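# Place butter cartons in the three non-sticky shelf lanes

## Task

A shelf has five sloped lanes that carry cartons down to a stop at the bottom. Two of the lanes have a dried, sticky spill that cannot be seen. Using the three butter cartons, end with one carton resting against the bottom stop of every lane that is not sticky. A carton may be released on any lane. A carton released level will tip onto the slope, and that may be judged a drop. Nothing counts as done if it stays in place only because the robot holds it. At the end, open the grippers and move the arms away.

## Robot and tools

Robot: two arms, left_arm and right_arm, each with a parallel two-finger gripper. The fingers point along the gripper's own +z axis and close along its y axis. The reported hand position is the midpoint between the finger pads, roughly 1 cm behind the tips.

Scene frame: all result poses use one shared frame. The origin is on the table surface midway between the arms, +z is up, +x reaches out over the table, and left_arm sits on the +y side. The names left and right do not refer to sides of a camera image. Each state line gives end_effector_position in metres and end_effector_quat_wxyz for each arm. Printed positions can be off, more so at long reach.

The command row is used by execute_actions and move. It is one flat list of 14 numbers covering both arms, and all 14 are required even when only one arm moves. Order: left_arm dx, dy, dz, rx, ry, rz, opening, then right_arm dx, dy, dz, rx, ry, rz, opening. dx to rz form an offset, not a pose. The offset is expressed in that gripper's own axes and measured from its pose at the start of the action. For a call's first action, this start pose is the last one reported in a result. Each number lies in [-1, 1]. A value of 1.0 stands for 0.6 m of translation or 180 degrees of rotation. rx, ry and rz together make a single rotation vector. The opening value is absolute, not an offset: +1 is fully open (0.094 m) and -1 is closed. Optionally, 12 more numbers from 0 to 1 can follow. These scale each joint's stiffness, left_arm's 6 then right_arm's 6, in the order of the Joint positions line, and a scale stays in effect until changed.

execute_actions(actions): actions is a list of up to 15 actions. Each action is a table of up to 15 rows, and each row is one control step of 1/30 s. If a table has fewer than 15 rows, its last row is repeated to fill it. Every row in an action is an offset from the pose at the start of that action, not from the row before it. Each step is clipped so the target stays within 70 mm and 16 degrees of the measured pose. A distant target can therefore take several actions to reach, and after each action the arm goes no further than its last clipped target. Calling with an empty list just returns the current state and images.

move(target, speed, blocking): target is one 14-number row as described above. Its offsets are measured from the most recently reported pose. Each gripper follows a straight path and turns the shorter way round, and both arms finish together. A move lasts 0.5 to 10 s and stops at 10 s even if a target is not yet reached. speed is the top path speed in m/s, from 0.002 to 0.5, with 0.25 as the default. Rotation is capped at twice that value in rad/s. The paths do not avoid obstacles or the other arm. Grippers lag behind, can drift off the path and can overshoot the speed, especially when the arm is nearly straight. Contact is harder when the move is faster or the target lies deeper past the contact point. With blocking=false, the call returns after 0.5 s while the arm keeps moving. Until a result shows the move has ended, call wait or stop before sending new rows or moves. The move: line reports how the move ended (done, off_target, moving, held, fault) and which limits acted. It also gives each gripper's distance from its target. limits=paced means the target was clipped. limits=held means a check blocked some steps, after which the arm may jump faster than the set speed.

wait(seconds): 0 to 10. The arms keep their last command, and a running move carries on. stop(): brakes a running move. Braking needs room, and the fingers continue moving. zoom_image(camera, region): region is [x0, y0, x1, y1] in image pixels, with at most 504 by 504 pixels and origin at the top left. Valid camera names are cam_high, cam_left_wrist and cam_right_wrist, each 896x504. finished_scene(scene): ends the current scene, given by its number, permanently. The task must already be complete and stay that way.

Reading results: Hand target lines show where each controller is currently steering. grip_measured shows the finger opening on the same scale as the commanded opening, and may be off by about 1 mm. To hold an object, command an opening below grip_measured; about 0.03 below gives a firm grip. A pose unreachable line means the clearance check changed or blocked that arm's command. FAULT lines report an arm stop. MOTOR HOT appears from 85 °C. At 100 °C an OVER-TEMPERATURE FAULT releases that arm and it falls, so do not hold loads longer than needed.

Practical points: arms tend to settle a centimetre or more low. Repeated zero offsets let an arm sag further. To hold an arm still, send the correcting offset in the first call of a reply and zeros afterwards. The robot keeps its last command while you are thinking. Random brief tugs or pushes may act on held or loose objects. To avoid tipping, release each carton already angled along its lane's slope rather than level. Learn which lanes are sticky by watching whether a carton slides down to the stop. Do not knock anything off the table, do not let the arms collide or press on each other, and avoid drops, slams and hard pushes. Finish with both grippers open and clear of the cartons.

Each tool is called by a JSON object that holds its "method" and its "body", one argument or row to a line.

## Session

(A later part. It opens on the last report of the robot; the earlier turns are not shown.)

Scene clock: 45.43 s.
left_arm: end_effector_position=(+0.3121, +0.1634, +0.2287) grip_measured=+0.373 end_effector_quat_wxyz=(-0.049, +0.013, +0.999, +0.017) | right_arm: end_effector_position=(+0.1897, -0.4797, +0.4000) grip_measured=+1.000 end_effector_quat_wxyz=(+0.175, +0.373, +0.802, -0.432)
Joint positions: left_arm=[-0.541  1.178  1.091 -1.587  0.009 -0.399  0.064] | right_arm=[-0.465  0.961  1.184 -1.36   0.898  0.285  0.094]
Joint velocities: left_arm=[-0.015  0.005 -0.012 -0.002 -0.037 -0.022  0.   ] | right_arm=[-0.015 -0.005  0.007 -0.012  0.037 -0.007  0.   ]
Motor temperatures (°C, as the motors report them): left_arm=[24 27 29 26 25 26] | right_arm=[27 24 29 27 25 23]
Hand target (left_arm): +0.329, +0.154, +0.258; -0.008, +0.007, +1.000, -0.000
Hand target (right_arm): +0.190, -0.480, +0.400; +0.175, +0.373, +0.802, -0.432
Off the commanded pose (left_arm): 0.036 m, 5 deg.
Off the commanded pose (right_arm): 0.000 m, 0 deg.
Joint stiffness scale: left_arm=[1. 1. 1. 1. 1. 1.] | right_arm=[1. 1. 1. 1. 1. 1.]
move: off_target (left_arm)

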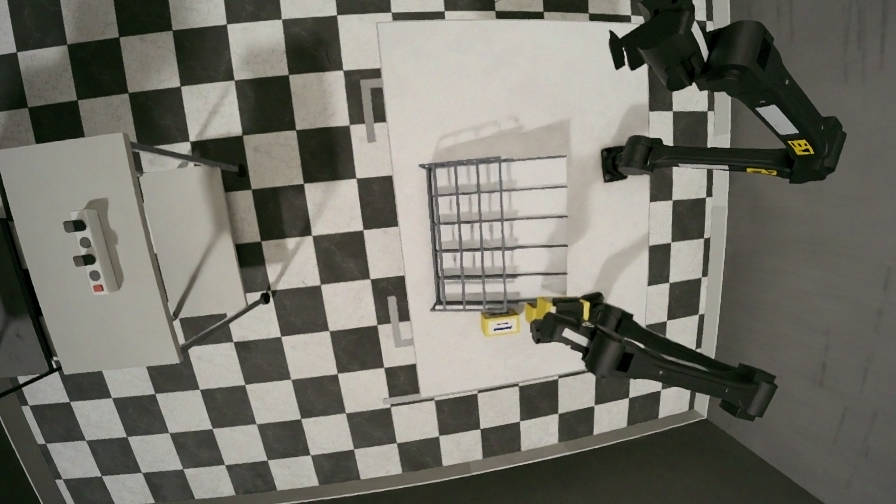

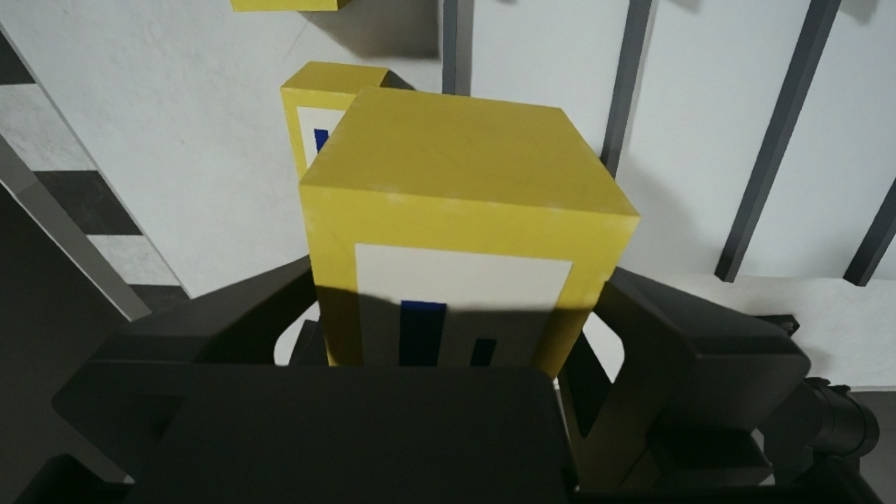

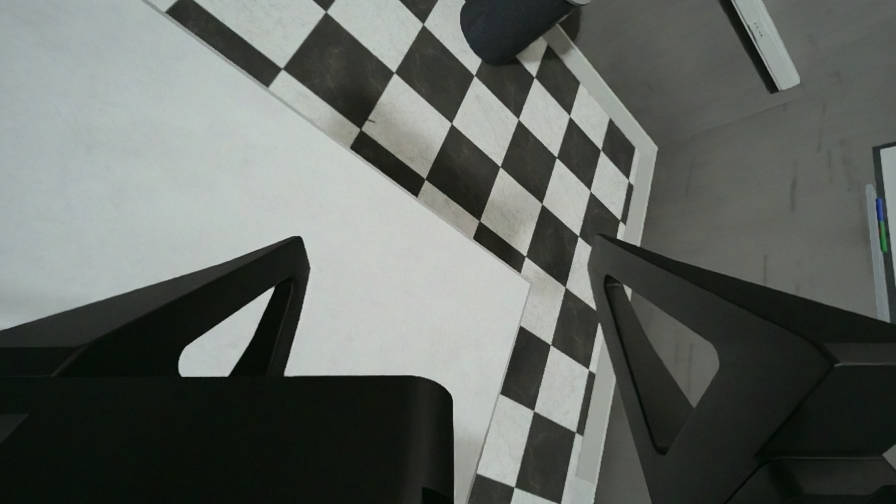

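{"method": "move", "body": {
  "target": [-0.08,-0.07,-0.04,0,0.03,0,0.33,0,0,0,0,0,0,1],
  "speed": 0.15
}}

Scene clock: 50.57 s.
left_arm: end_effector_position=(+0.3516, +0.1282, +0.2203) grip_measured=+0.373 end_effector_quat_wxyz=(-0.114, +0.016, +0.993, +0.026) | right_arm: end_effector_position=(+0.1897, -0.4797, +0.4000) grip_measured=+1.000 end_effector_quat_wxyz=(+0.175, +0.373, +0.802, -0.432)
Joint positions: left_arm=[-0.566  1.398  1.251 -1.654  0.05  -0.414  0.064] | right_arm=[-0.465  0.961  1.184 -1.36   0.898  0.285  0.094]
Joint velocities: left_arm=[-0.005 -0.005 -0.012 -0.012  0.022  0.007  0.   ] | right_arm=[-0.015 -0.005  0.002  0.002  0.095  0.037  0.   ]
Motor temperatures (°C, as the motors report them): left_arm=[24 27 31 26 25 26] | right_arm=[27 24 29 27 25 23]
Hand target (left_arm): +0.360, +0.120, +0.245; -0.096, +0.013, +0.995, +0.017
Hand target (right_arm): +0.190, -0.480, +0.400; +0.175, +0.373, +0.802, -0.432
Off the commanded pose (left_arm): 0.029 m, 2 deg.
Off the commanded pose (right_arm): 0.000 m, 0 deg.
Joint stiffness scale: left_arm=[1. 1. 1. 1. 1. 1.] | right_arm=[1. 1. 1. 1. 1. 1.]
move: off_target (left_arm)

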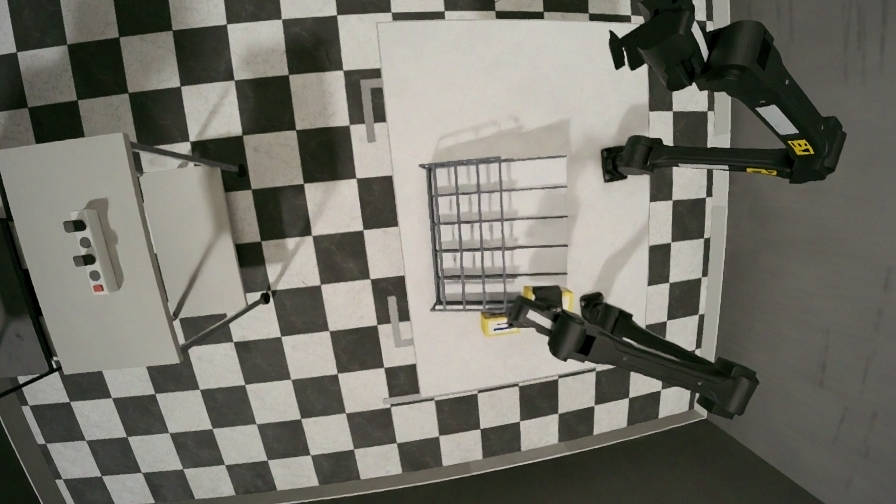

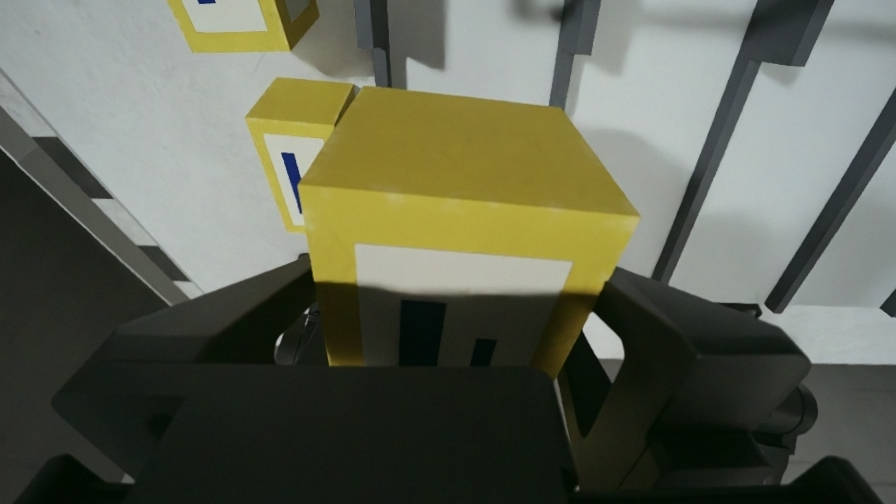

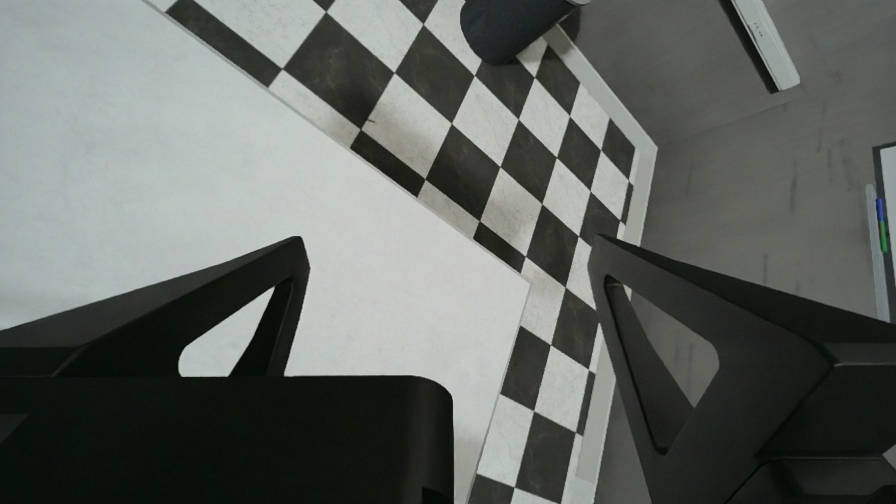

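{"method": "move", "body": {
  "target": [0,-0.012,0,0,-0.01,0,0.33,0,0,0,0,0,0,1],
  "speed": 0.05
}}

Scene clock: 54.23 s.
left_arm: end_effector_position=(+0.3519, +0.1241, +0.2176) grip_measured=+0.373 end_effector_quat_wxyz=(-0.108, +0.019, +0.994, +0.027) | right_arm: end_effector_position=(+0.1897, -0.4797, +0.4000) grip_measured=+1.000 end_effector_quat_wxyz=(+0.175, +0.373, +0.802, -0.432)
Joint positions: left_arm=[-0.579  1.398  1.246 -1.638  0.043 -0.422  0.064] | right_arm=[-0.465  0.961  1.184 -1.36   0.898  0.285  0.094]
Joint velocities: left_arm=[ 0.005 -0.005 -0.012 -0.007 -0.051 -0.037 -0.   ] | right_arm=[ 0.005 -0.005 -0.007 -0.002 -0.081  0.051  0.   ]
Motor temperatures (°C, as the motors report them): left_arm=[24 27 31 26 25 26] | right_arm=[27 24 29 27 25 23]
Hand target (left_arm): +0.351, +0.121, +0.220; -0.099, +0.016, +0.995, +0.025
Hand target (right_arm): +0.190, -0.480, +0.400; +0.175, +0.373, +0.802, -0.432
Off the commanded pose (left_arm): 0.004 m, 1 deg.
Off the commanded pose (right_arm): 0.000 m, 0 deg.
Joint stiffness scale: left_arm=[1. 1. 1. 1. 1. 1.] | right_arm=[1. 1. 1. 1. 1. 1.]
move: done

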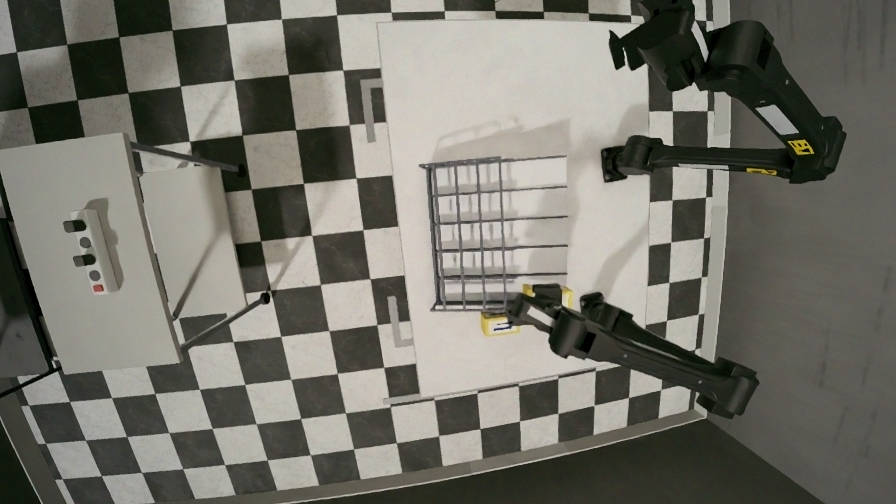

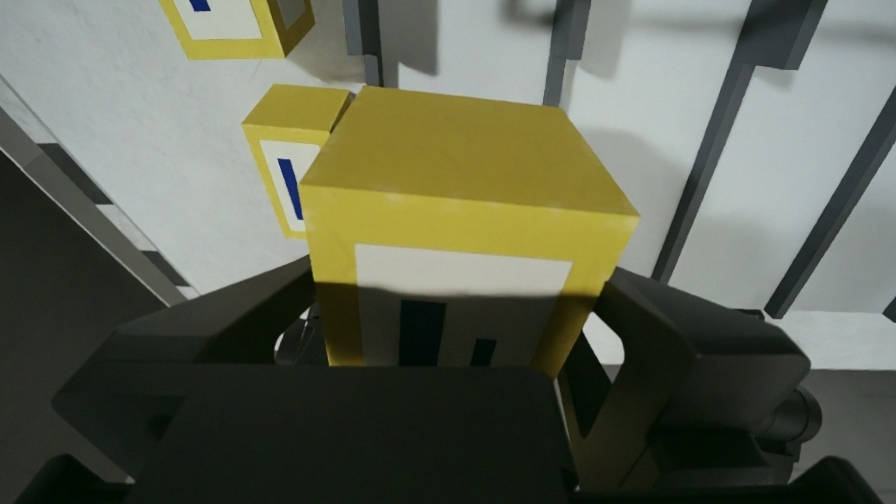

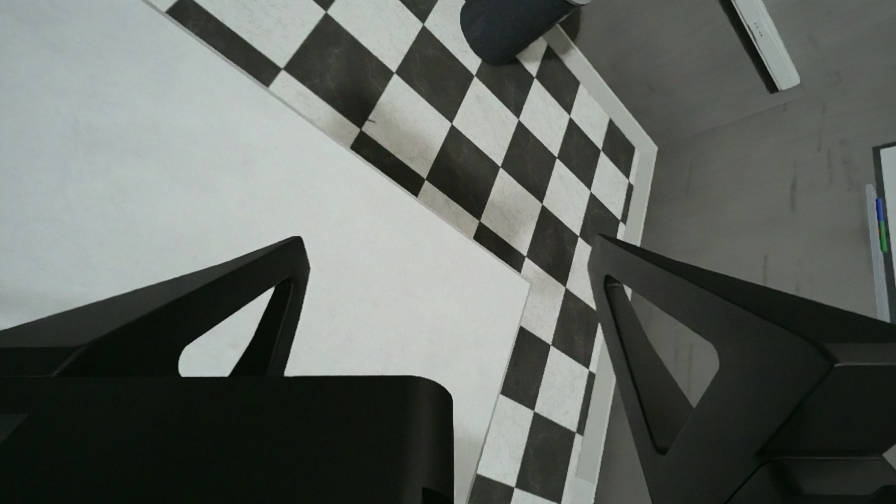

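Descend 3 cm slowly.

{"method": "move", "body": {
  "target": [0,0,0.05,0,0,0,0.33,0,0,0,0,0,0,1],
  "speed": 0.04
}}

Scene clock: 56.77 s.
left_arm: end_effector_position=(+0.3441, +0.1281, +0.1883) grip_measured=+0.373 end_effector_quat_wxyz=(-0.114, +0.019, +0.993, +0.030) | right_arm: end_effector_position=(+0.1897, -0.4797, +0.4000) grip_measured=+1.000 end_effector_quat_wxyz=(+0.175, +0.373, +0.802, -0.432)
Joint positions: left_arm=[-0.579  1.398  1.166 -1.57   0.043 -0.423  0.064] | right_arm=[-0.465  0.961  1.184 -1.36   0.898  0.285  0.094]
Joint velocities: left_arm=[-0.015 -0.005  0.002  0.007 -0.037  0.037  0.001] | right_arm=[-0.015 -0.005 -0.007  0.002  0.007 -0.051  0.   ]
Motor temperatures (°C, as the motors report them): left_arm=[24 28 31 26 25 26] | right_arm=[27 24 29 27 25 23]
Hand target (left_arm): +0.345, +0.126, +0.188; -0.108, +0.019, +0.994, +0.027
Hand target (right_arm): +0.190, -0.480, +0.400; +0.175, +0.373, +0.802, -0.432
Off the commanded pose (left_arm): 0.003 m, 1 deg.
Off the commanded pose (right_arm): 0.000 m, 0 deg.
Joint stiffness scale: left_arm=[1. 1. 1. 1. 1. 1.] | right_arm=[1. 1. 1. 1. 1. 1.]
move: done

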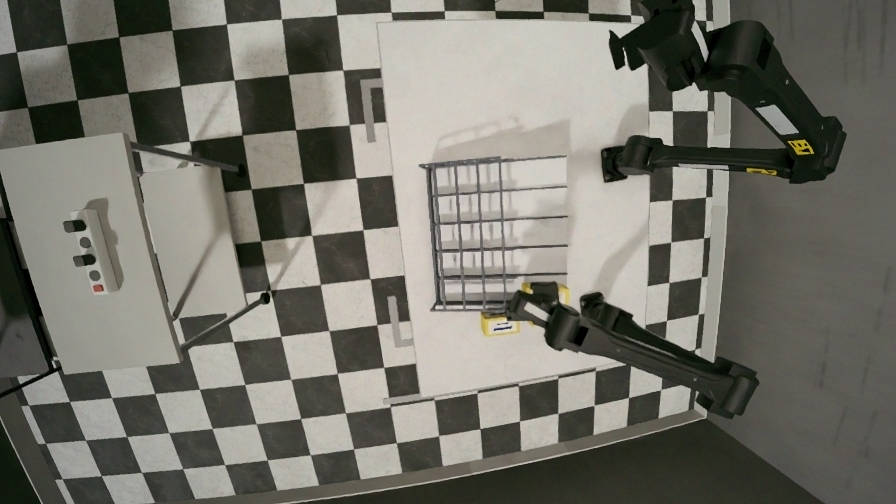

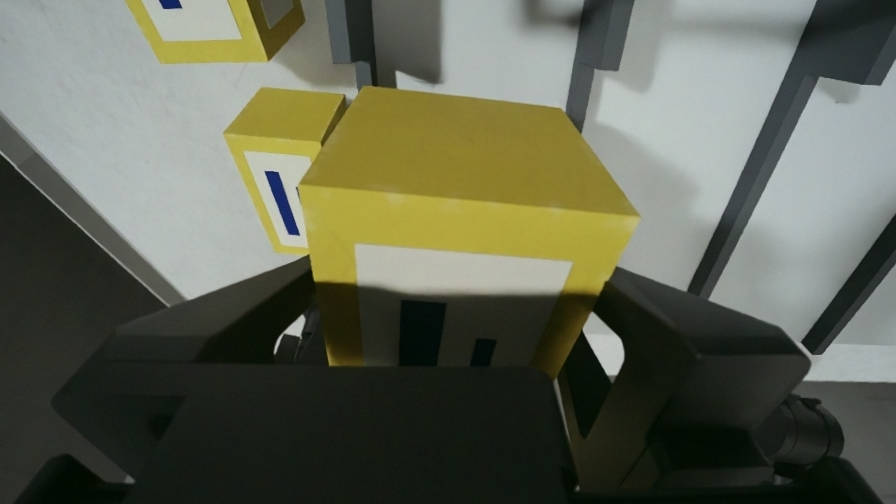

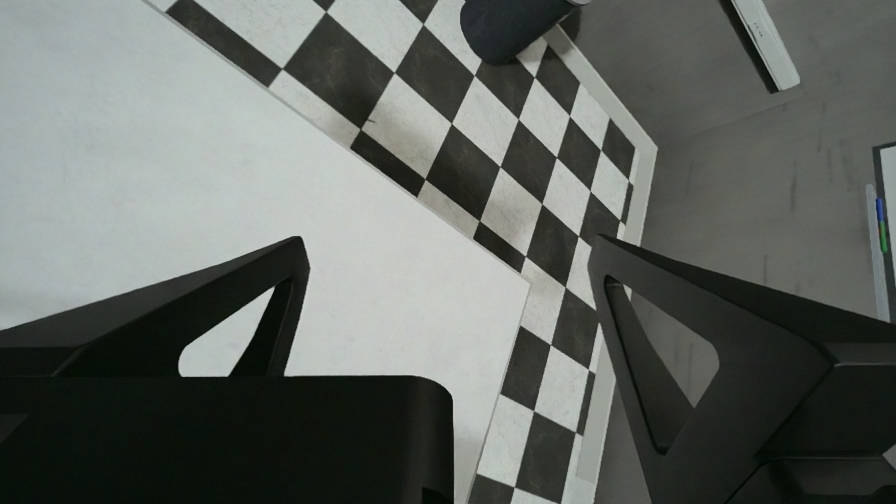

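{"method": "move", "body": {
  "target": [0,-0.017,0.035,0,0,0,0.33,0,0,0,0,0,0,1],
  "speed": 0.03
}}

Scene clock: 59.03 s.
left_arm: end_effector_position=(+0.3392, +0.1235, +0.1687) grip_measured=+0.373 end_effector_quat_wxyz=(-0.116, +0.022, +0.992, +0.032) | right_arm: end_effector_position=(+0.1897, -0.4797, +0.4000) grip_measured=+1.000 end_effector_quat_wxyz=(+0.175, +0.373, +0.802, -0.432)
Joint positions: left_arm=[-0.596  1.41   1.124 -1.522  0.046 -0.433  0.064] | right_arm=[-0.465  0.961  1.184 -1.36   0.898  0.285  0.094]
Joint velocities: left_arm=[-0.005 -0.005 -0.002 -0.012  0.051  0.037  0.   ] | right_arm=[-0.015  0.005  0.002 -0.017 -0.095  0.007  0.   ]
Motor temperatures (°C, as the motors report them): left_arm=[24 28 31 26 25 26] | right_arm=[27 24 29 27 25 23]
Hand target (left_arm): +0.339, +0.119, +0.167; -0.114, +0.019, +0.993, +0.030
Hand target (right_arm): +0.190, -0.480, +0.400; +0.175, +0.373, +0.802, -0.432
Off the commanded pose (left_arm): 0.004 m, 0 deg.
Off the commanded pose (right_arm): 0.000 m, 0 deg.
Joint stiffness scale: left_arm=[1. 1. 1. 1. 1. 1.] | right_arm=[1. 1. 1. 1. 1. 1.]
move: done

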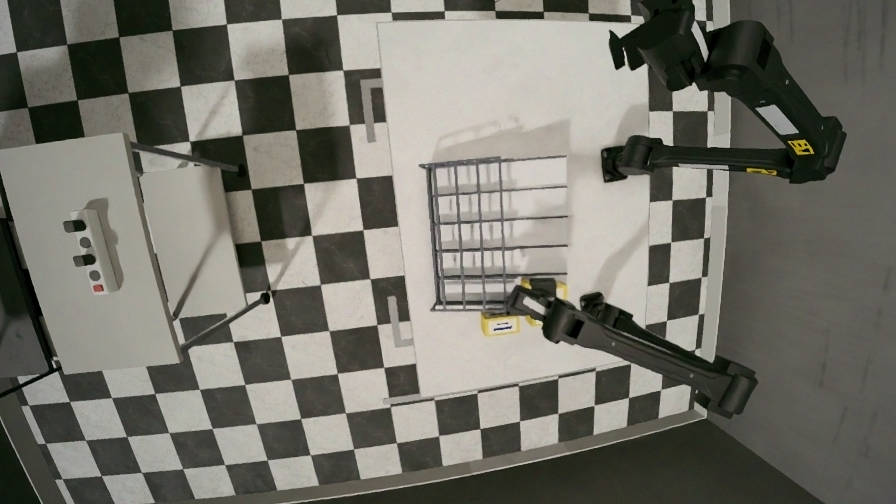

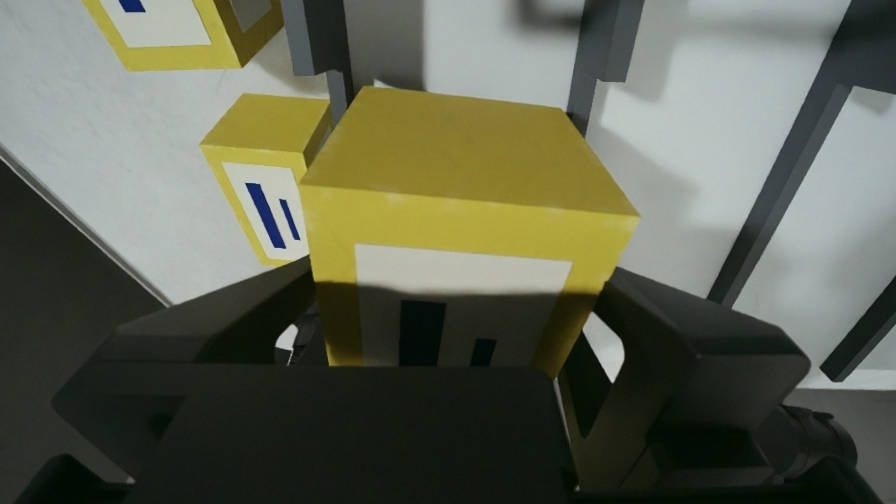

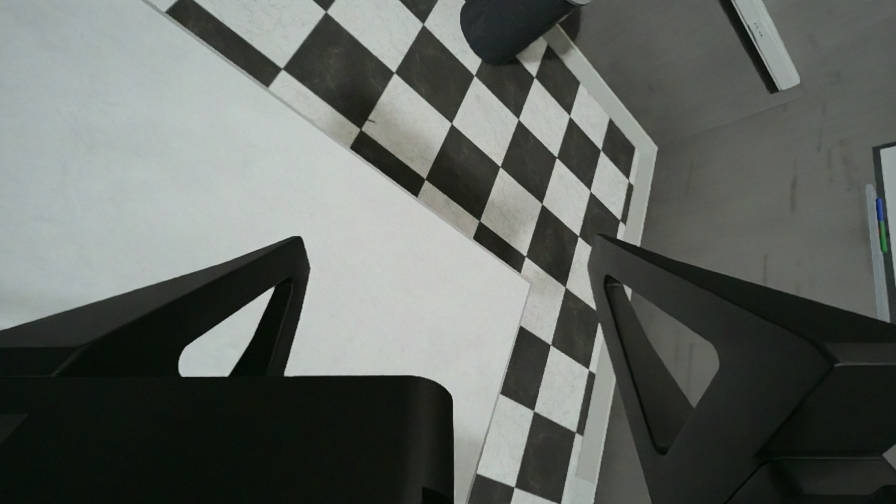

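No contact yet; 1.5 cm more.

{"method": "move", "body": {
  "target": [0,0,0.025,0,0,0,0.33,0,0,0,0,0,0,1],
  "speed": 0.02
}}

Scene clock: 61.70 s.
left_arm: end_effector_position=(+0.3382, +0.1244, +0.1648) grip_measured=+0.373 end_effector_quat_wxyz=(-0.116, +0.021, +0.992, +0.033) | right_arm: end_effector_position=(+0.1897, -0.4797, +0.4000) grip_measured=+1.000 end_effector_quat_wxyz=(+0.175, +0.373, +0.802, -0.432)
Joint positions: left_arm=[-0.596  1.41   1.113 -1.512  0.044 -0.434  0.064] | right_arm=[-0.465  0.961  1.184 -1.36   0.898  0.285  0.094]
Joint velocities: left_arm=[-0.005 -0.005 -0.012 -0.017 -0.037 -0.022 -0.001] | right_arm=[-0.005 -0.005  0.017 -0.017  0.022 -0.007  0.   ]
Motor temperatures (°C, as the motors report them): left_arm=[24 28 30 26 25 26] | right_arm=[27 24 29 27 25 23]
Hand target (left_arm): +0.335, +0.125, +0.154; -0.116, +0.022, +0.992, +0.032
Hand target (right_arm): +0.190, -0.480, +0.400; +0.175, +0.373, +0.802, -0.432
Off the commanded pose (left_arm): 0.011 m, 0 deg.
Off the commanded pose (right_arm): 0.000 m, 0 deg.
Joint stiffness scale: left_arm=[1. 1. 1. 1. 1. 1.] | right_arm=[1. 1. 1. 1. 1. 1.]
move: off_target (left_arm)

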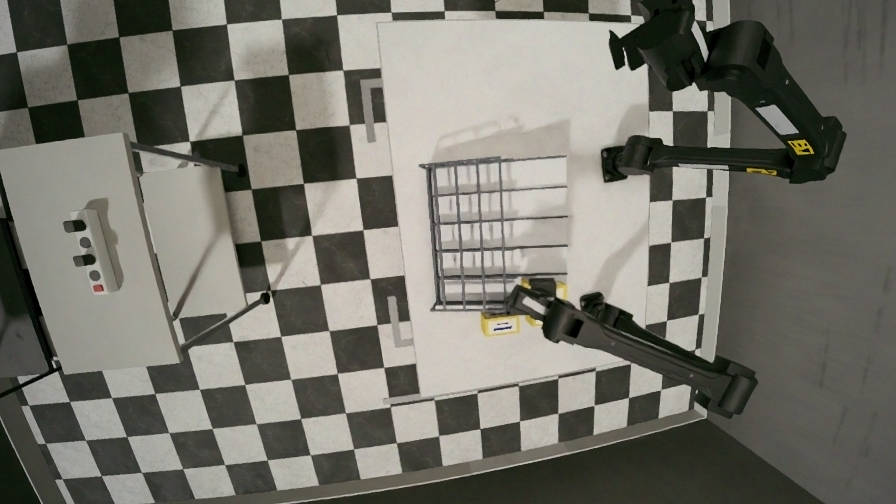

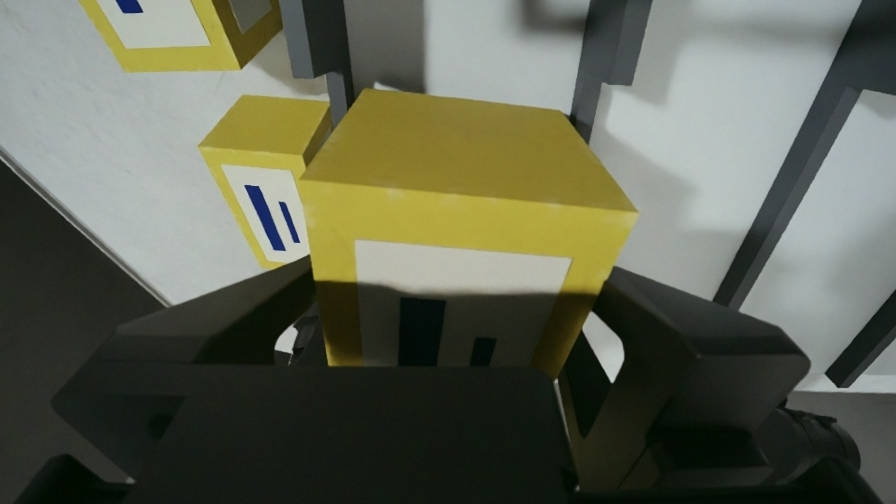

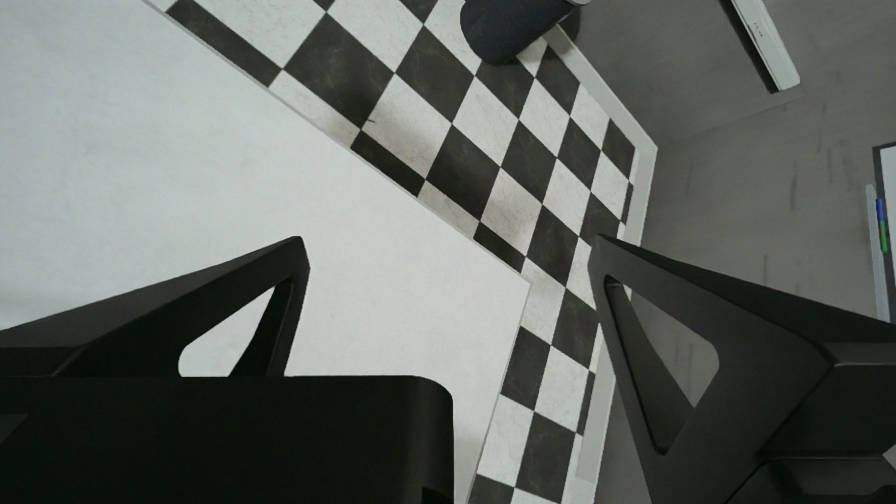

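Contact. Release.

{"method": "move", "body": {
  "target": [0,0,-0.005,0,0,0,0.7,0,0,0,0,0,0,1]
}}

{"method": "wait", "body": {
  "seconds": 2
}}

Scene clock: 64.10 s.
left_arm: end_effector_position=(+0.3382, +0.1244, +0.1651) grip_measured=+0.697 end_effector_quat_wxyz=(-0.116, +0.021, +0.993, +0.033) | right_arm: end_effector_position=(+0.1897, -0.4797, +0.4000) grip_measured=+1.000 end_effector_quat_wxyz=(+0.175, +0.373, +0.802, -0.432)
Joint positions: left_arm=[-0.596  1.409  1.113 -1.512  0.044 -0.434  0.08 ] | right_arm=[-0.465  0.961  1.184 -1.36   0.898  0.285  0.094]
Joint velocities: left_arm=[-0.015  0.005 -0.002  0.022 -0.007  0.007  0.001] | right_arm=[-0.005 -0.005 -0.007  0.017  0.007  0.051  0.   ]
Motor temperatures (°C, as the motors report them): left_arm=[24 28 30 26 25 26] | right_arm=[27 24 29 27 25 23]
Hand target (left_arm): +0.339, +0.124, +0.168; -0.116, +0.021, +0.993, +0.033
Hand target (right_arm): +0.190, -0.480, +0.400; +0.175, +0.373, +0.802, -0.432
Off the commanded pose (left_arm): 0.003 m, 0 deg.
Off the commanded pose (right_arm): 0.000 m, 0 deg.
Joint stiffness scale: left_arm=[1. 1. 1. 1. 1. 1.] | right_arm=[1. 1. 1. 1. 1. 1.]
move: done

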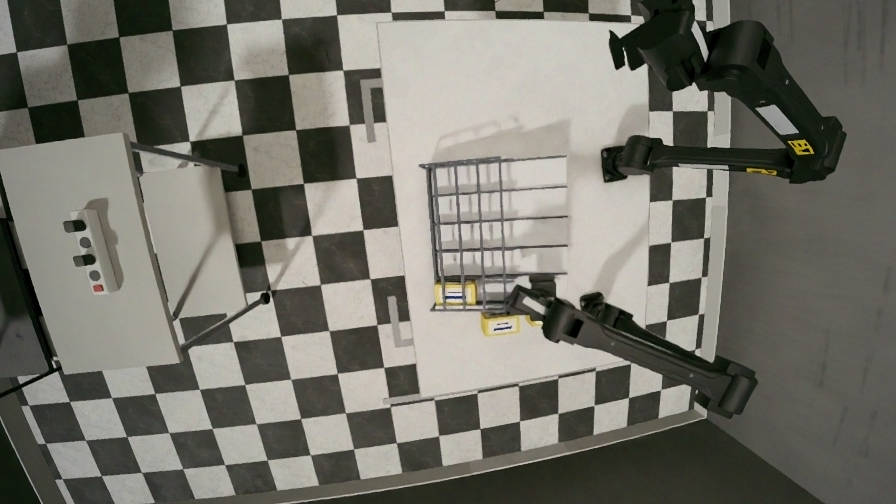

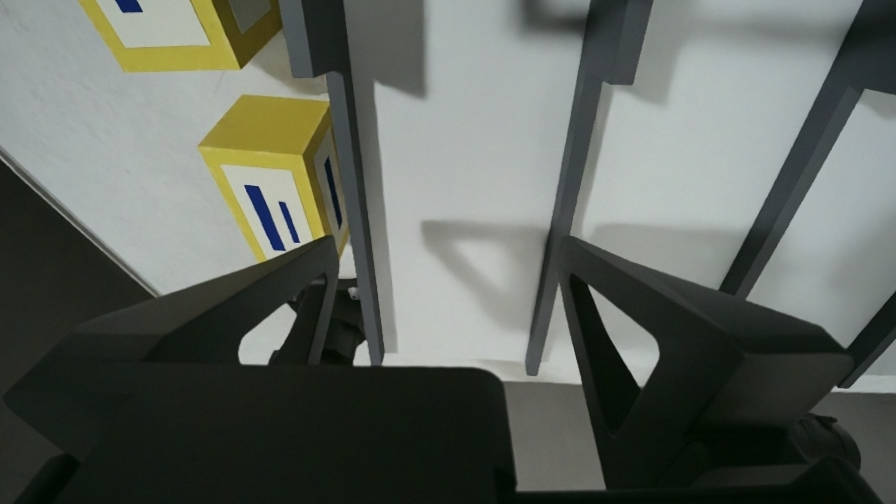

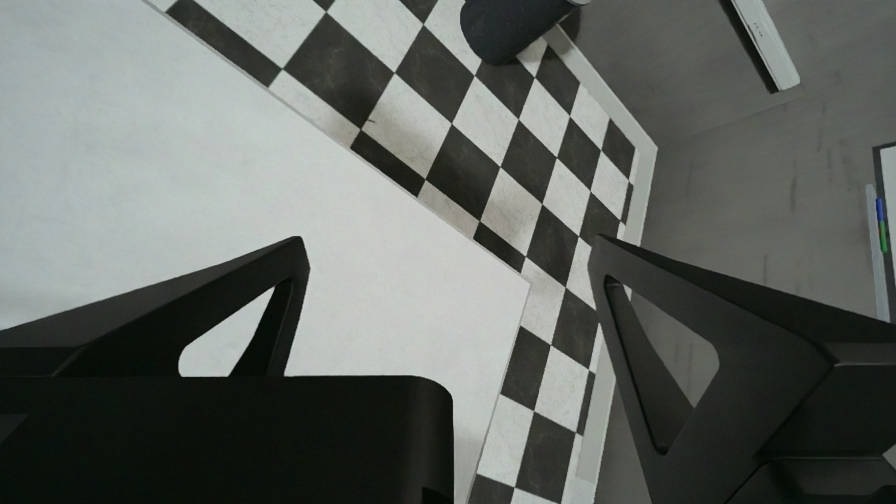

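Scene clock: 66.10 s.
left_arm: end_effector_position=(+0.3382, +0.1244, +0.1651) grip_measured=+0.697 end_effector_quat_wxyz=(-0.116, +0.021, +0.993, +0.033) | right_arm: end_effector_position=(+0.1897, -0.4797, +0.4000) grip_measured=+1.000 end_effector_quat_wxyz=(+0.175, +0.373, +0.802, -0.432)
Joint positions: left_arm=[-0.596  1.409  1.113 -1.512  0.044 -0.434  0.08 ] | right_arm=[-0.465  0.961  1.184 -1.36   0.898  0.285  0.094]
Joint velocities: left_arm=[-0.005 -0.015 -0.002  0.007 -0.022  0.007  0.001] | right_arm=[-0.005 -0.015 -0.012 -0.002 -0.022  0.007  0.   ]
Motor temperatures (°C, as the motors report them): left_arm=[24 28 30 26 25 26] | right_arm=[27 24 29 27 25 23]
Hand target (left_arm): +0.339, +0.124, +0.168; -0.116, +0.021, +0.993, +0.033
Hand target (right_arm): +0.190, -0.480, +0.400; +0.175, +0.373, +0.802, -0.432
Off the commanded pose (left_arm): 0.003 m, 0 deg.
Off the commanded pose (right_arm): 0.000 m, 0 deg.
Joint stiffness scale: left_arm=[1. 1. 1. 1. 1. 1.] | right_arm=[1. 1. 1. 1. 1. 1.]
wait: 2.00 s; at rest by 0.17 s

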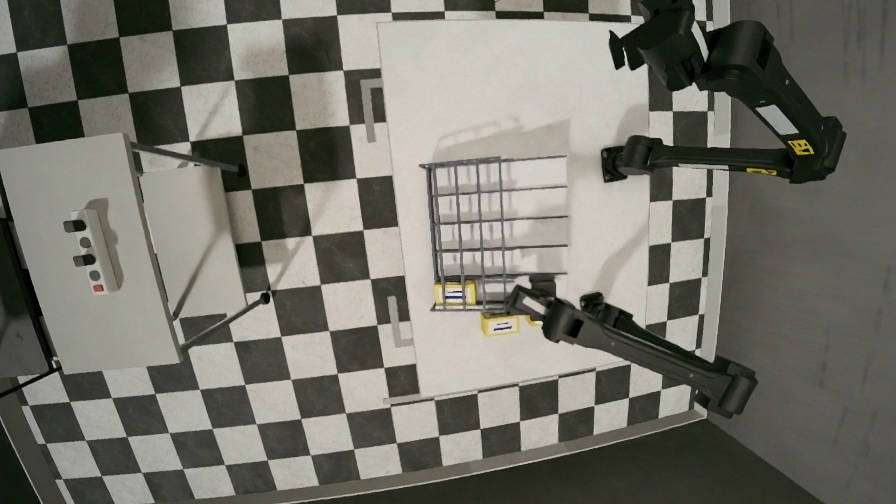

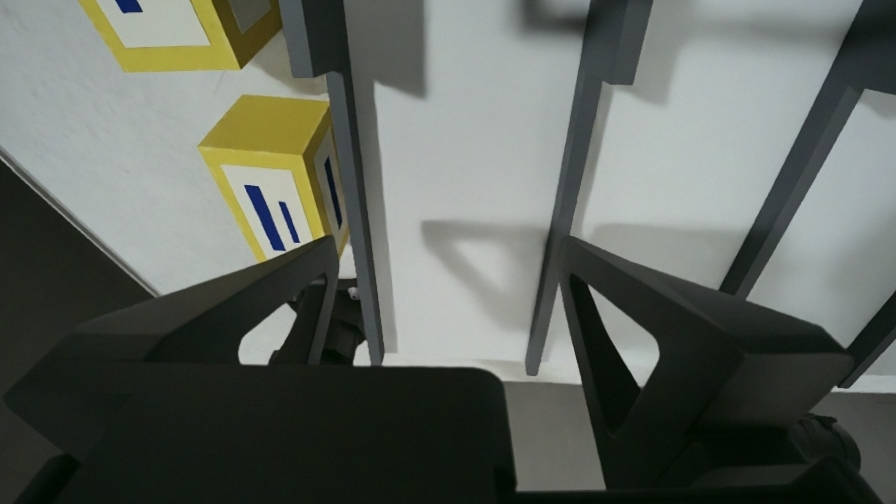

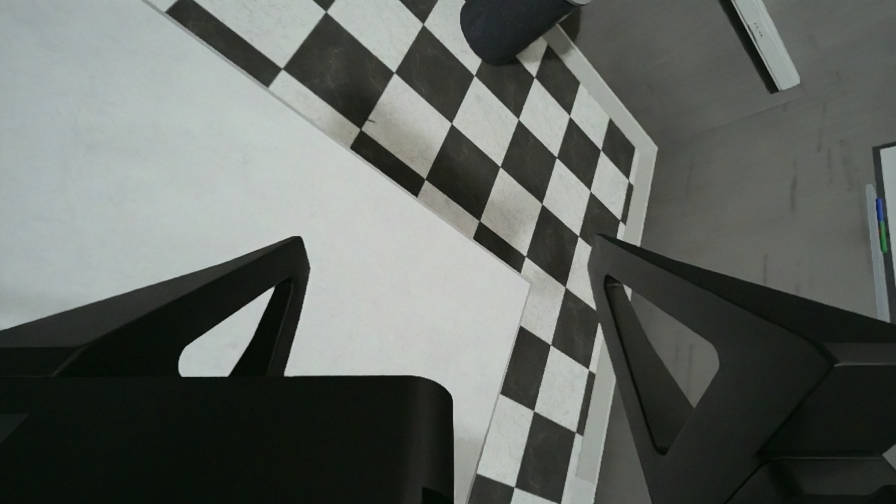

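{"method": "move", "body": {
  "target": [0,0,-0.12,0.02,-0.074,0.015,1,0,0,0,0,0,0,1]
}}

{"method": "move", "body": {
  "target": [0.13,0.225,0,0,0,0,1,0,0,0,0,0,0,1]
}}

Scene clock: 70.93 s.
left_arm: end_effector_position=(+0.3399, +0.1302, +0.2220) grip_measured=+1.000 end_effector_quat_wxyz=(-0.026, +0.031, +0.999, +0.007) | right_arm: end_effector_position=(+0.1897, -0.4797, +0.4000) grip_measured=+1.000 end_effector_quat_wxyz=(+0.175, +0.373, +0.802, -0.432)
Joint positions: left_arm=[-0.596  1.253  1.138 -1.509  0.009 -0.419  0.094] | right_arm=[-0.465  0.961  1.184 -1.36   0.898  0.285  0.094]
Joint velocities: left_arm=[-0.015  0.005 -0.002  0.007  0.007  0.022  0.   ] | right_arm=[ 0.005 -0.015  0.007 -0.002 -0.022 -0.051  0.   ]
Motor temperatures (°C, as the motors report them): left_arm=[24 28 30 26 25 26] | right_arm=[27 24 30 27 25 23]
Hand target (left_arm): +0.354, +0.120, +0.236; -0.001, +0.044, +0.999, -0.004
Hand target (right_arm): +0.190, -0.480, +0.400; +0.175, +0.373, +0.802, -0.432
Off the commanded pose (left_arm): 0.022 m, 3 deg.
Off the commanded pose (right_arm): 0.000 m, 0 deg.
Joint stiffness scale: left_arm=[1. 1. 1. 1. 1. 1.] | right_arm=[1. 1. 1. 1. 1. 1.]
move: off_target (left_arm)

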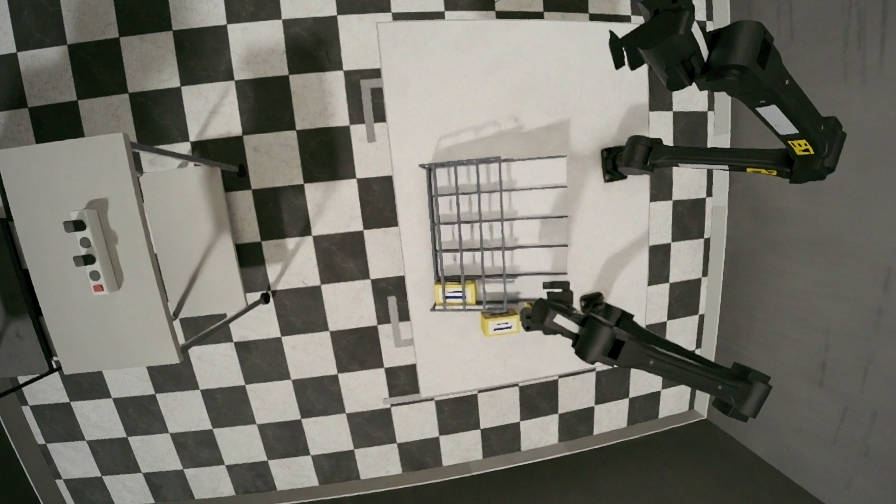

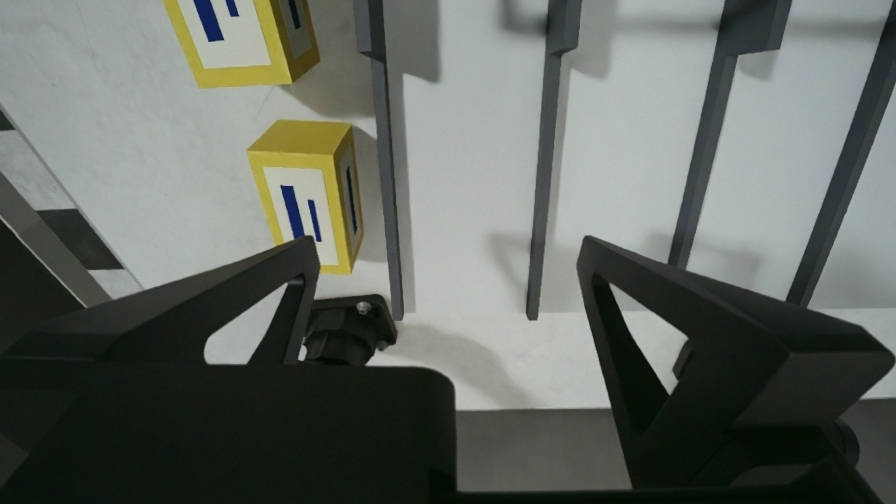

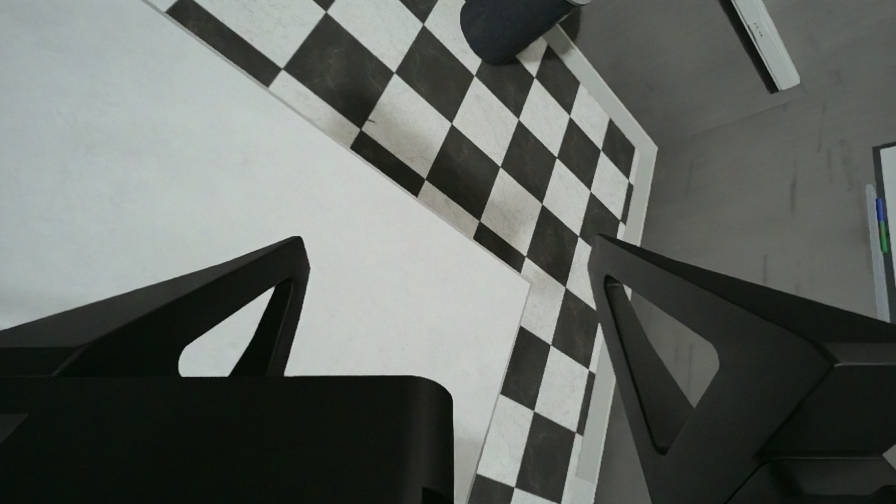

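Scene clock: 72.23 s.
left_arm: end_effector_position=(+0.2780, +0.2710, +0.2358) grip_measured=+1.000 end_effector_quat_wxyz=(-0.009, +0.023, +1.000, +0.008) | right_arm: end_effector_position=(+0.1897, -0.4797, +0.4000) grip_measured=+1.000 end_effector_quat_wxyz=(+0.175, +0.373, +0.802, -0.432)
Joint positions: left_arm=[-0.193  0.949  0.959 -1.599 -0.015 -0.032  0.094] | right_arm=[-0.465  0.961  1.184 -1.36   0.898  0.285  0.094]
Joint velocities: left_arm=[-0.005 -0.005 -0.022 -0.007  0.037  0.051  0.   ] | right_arm=[-0.005 -0.005 -0.002  0.002 -0.037  0.037  0.   ]
Motor temperatures (°C, as the motors report them): left_arm=[24 28 30 26 25 26] | right_arm=[27 24 30 27 25 23]
Hand target (left_arm): +0.271, +0.272, +0.230; -0.027, +0.031, +0.999, +0.008
Hand target (right_arm): +0.190, -0.480, +0.400; +0.175, +0.373, +0.802, -0.432
Off the commanded pose (left_arm): 0.011 m, 2 deg.
Off the commanded pose (right_arm): 0.000 m, 0 deg.
Joint stiffness scale: left_arm=[1. 1. 1. 1. 1. 1.] | right_arm=[1. 1. 1. 1. 1. 1.]
move: off_target (left_arm)

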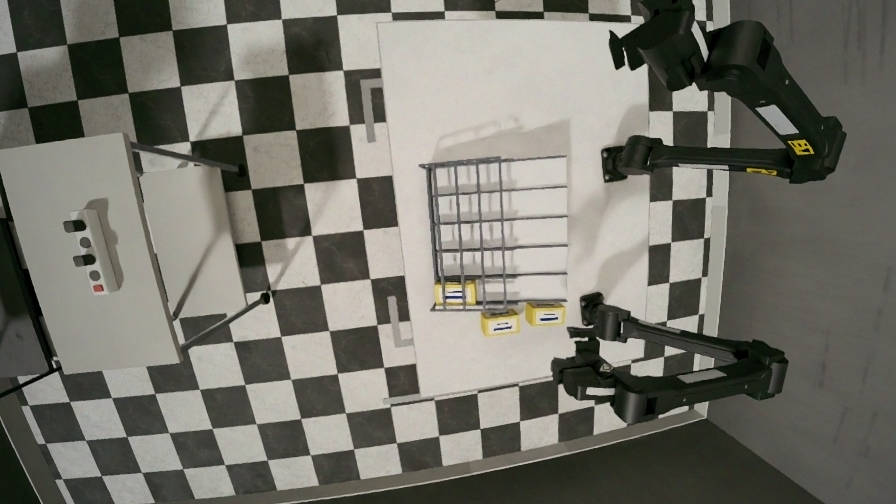

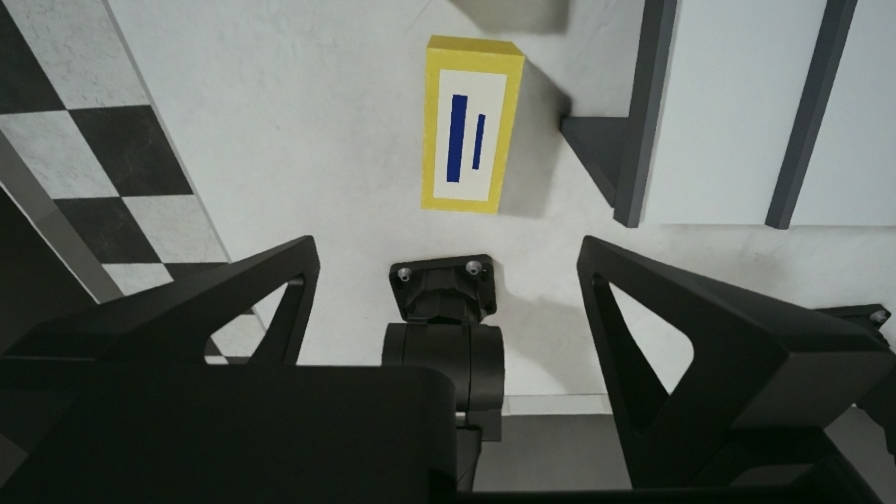

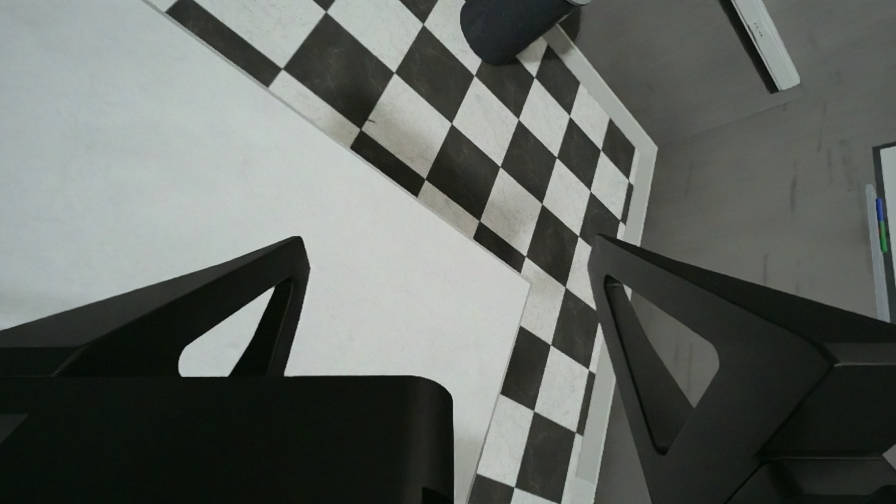

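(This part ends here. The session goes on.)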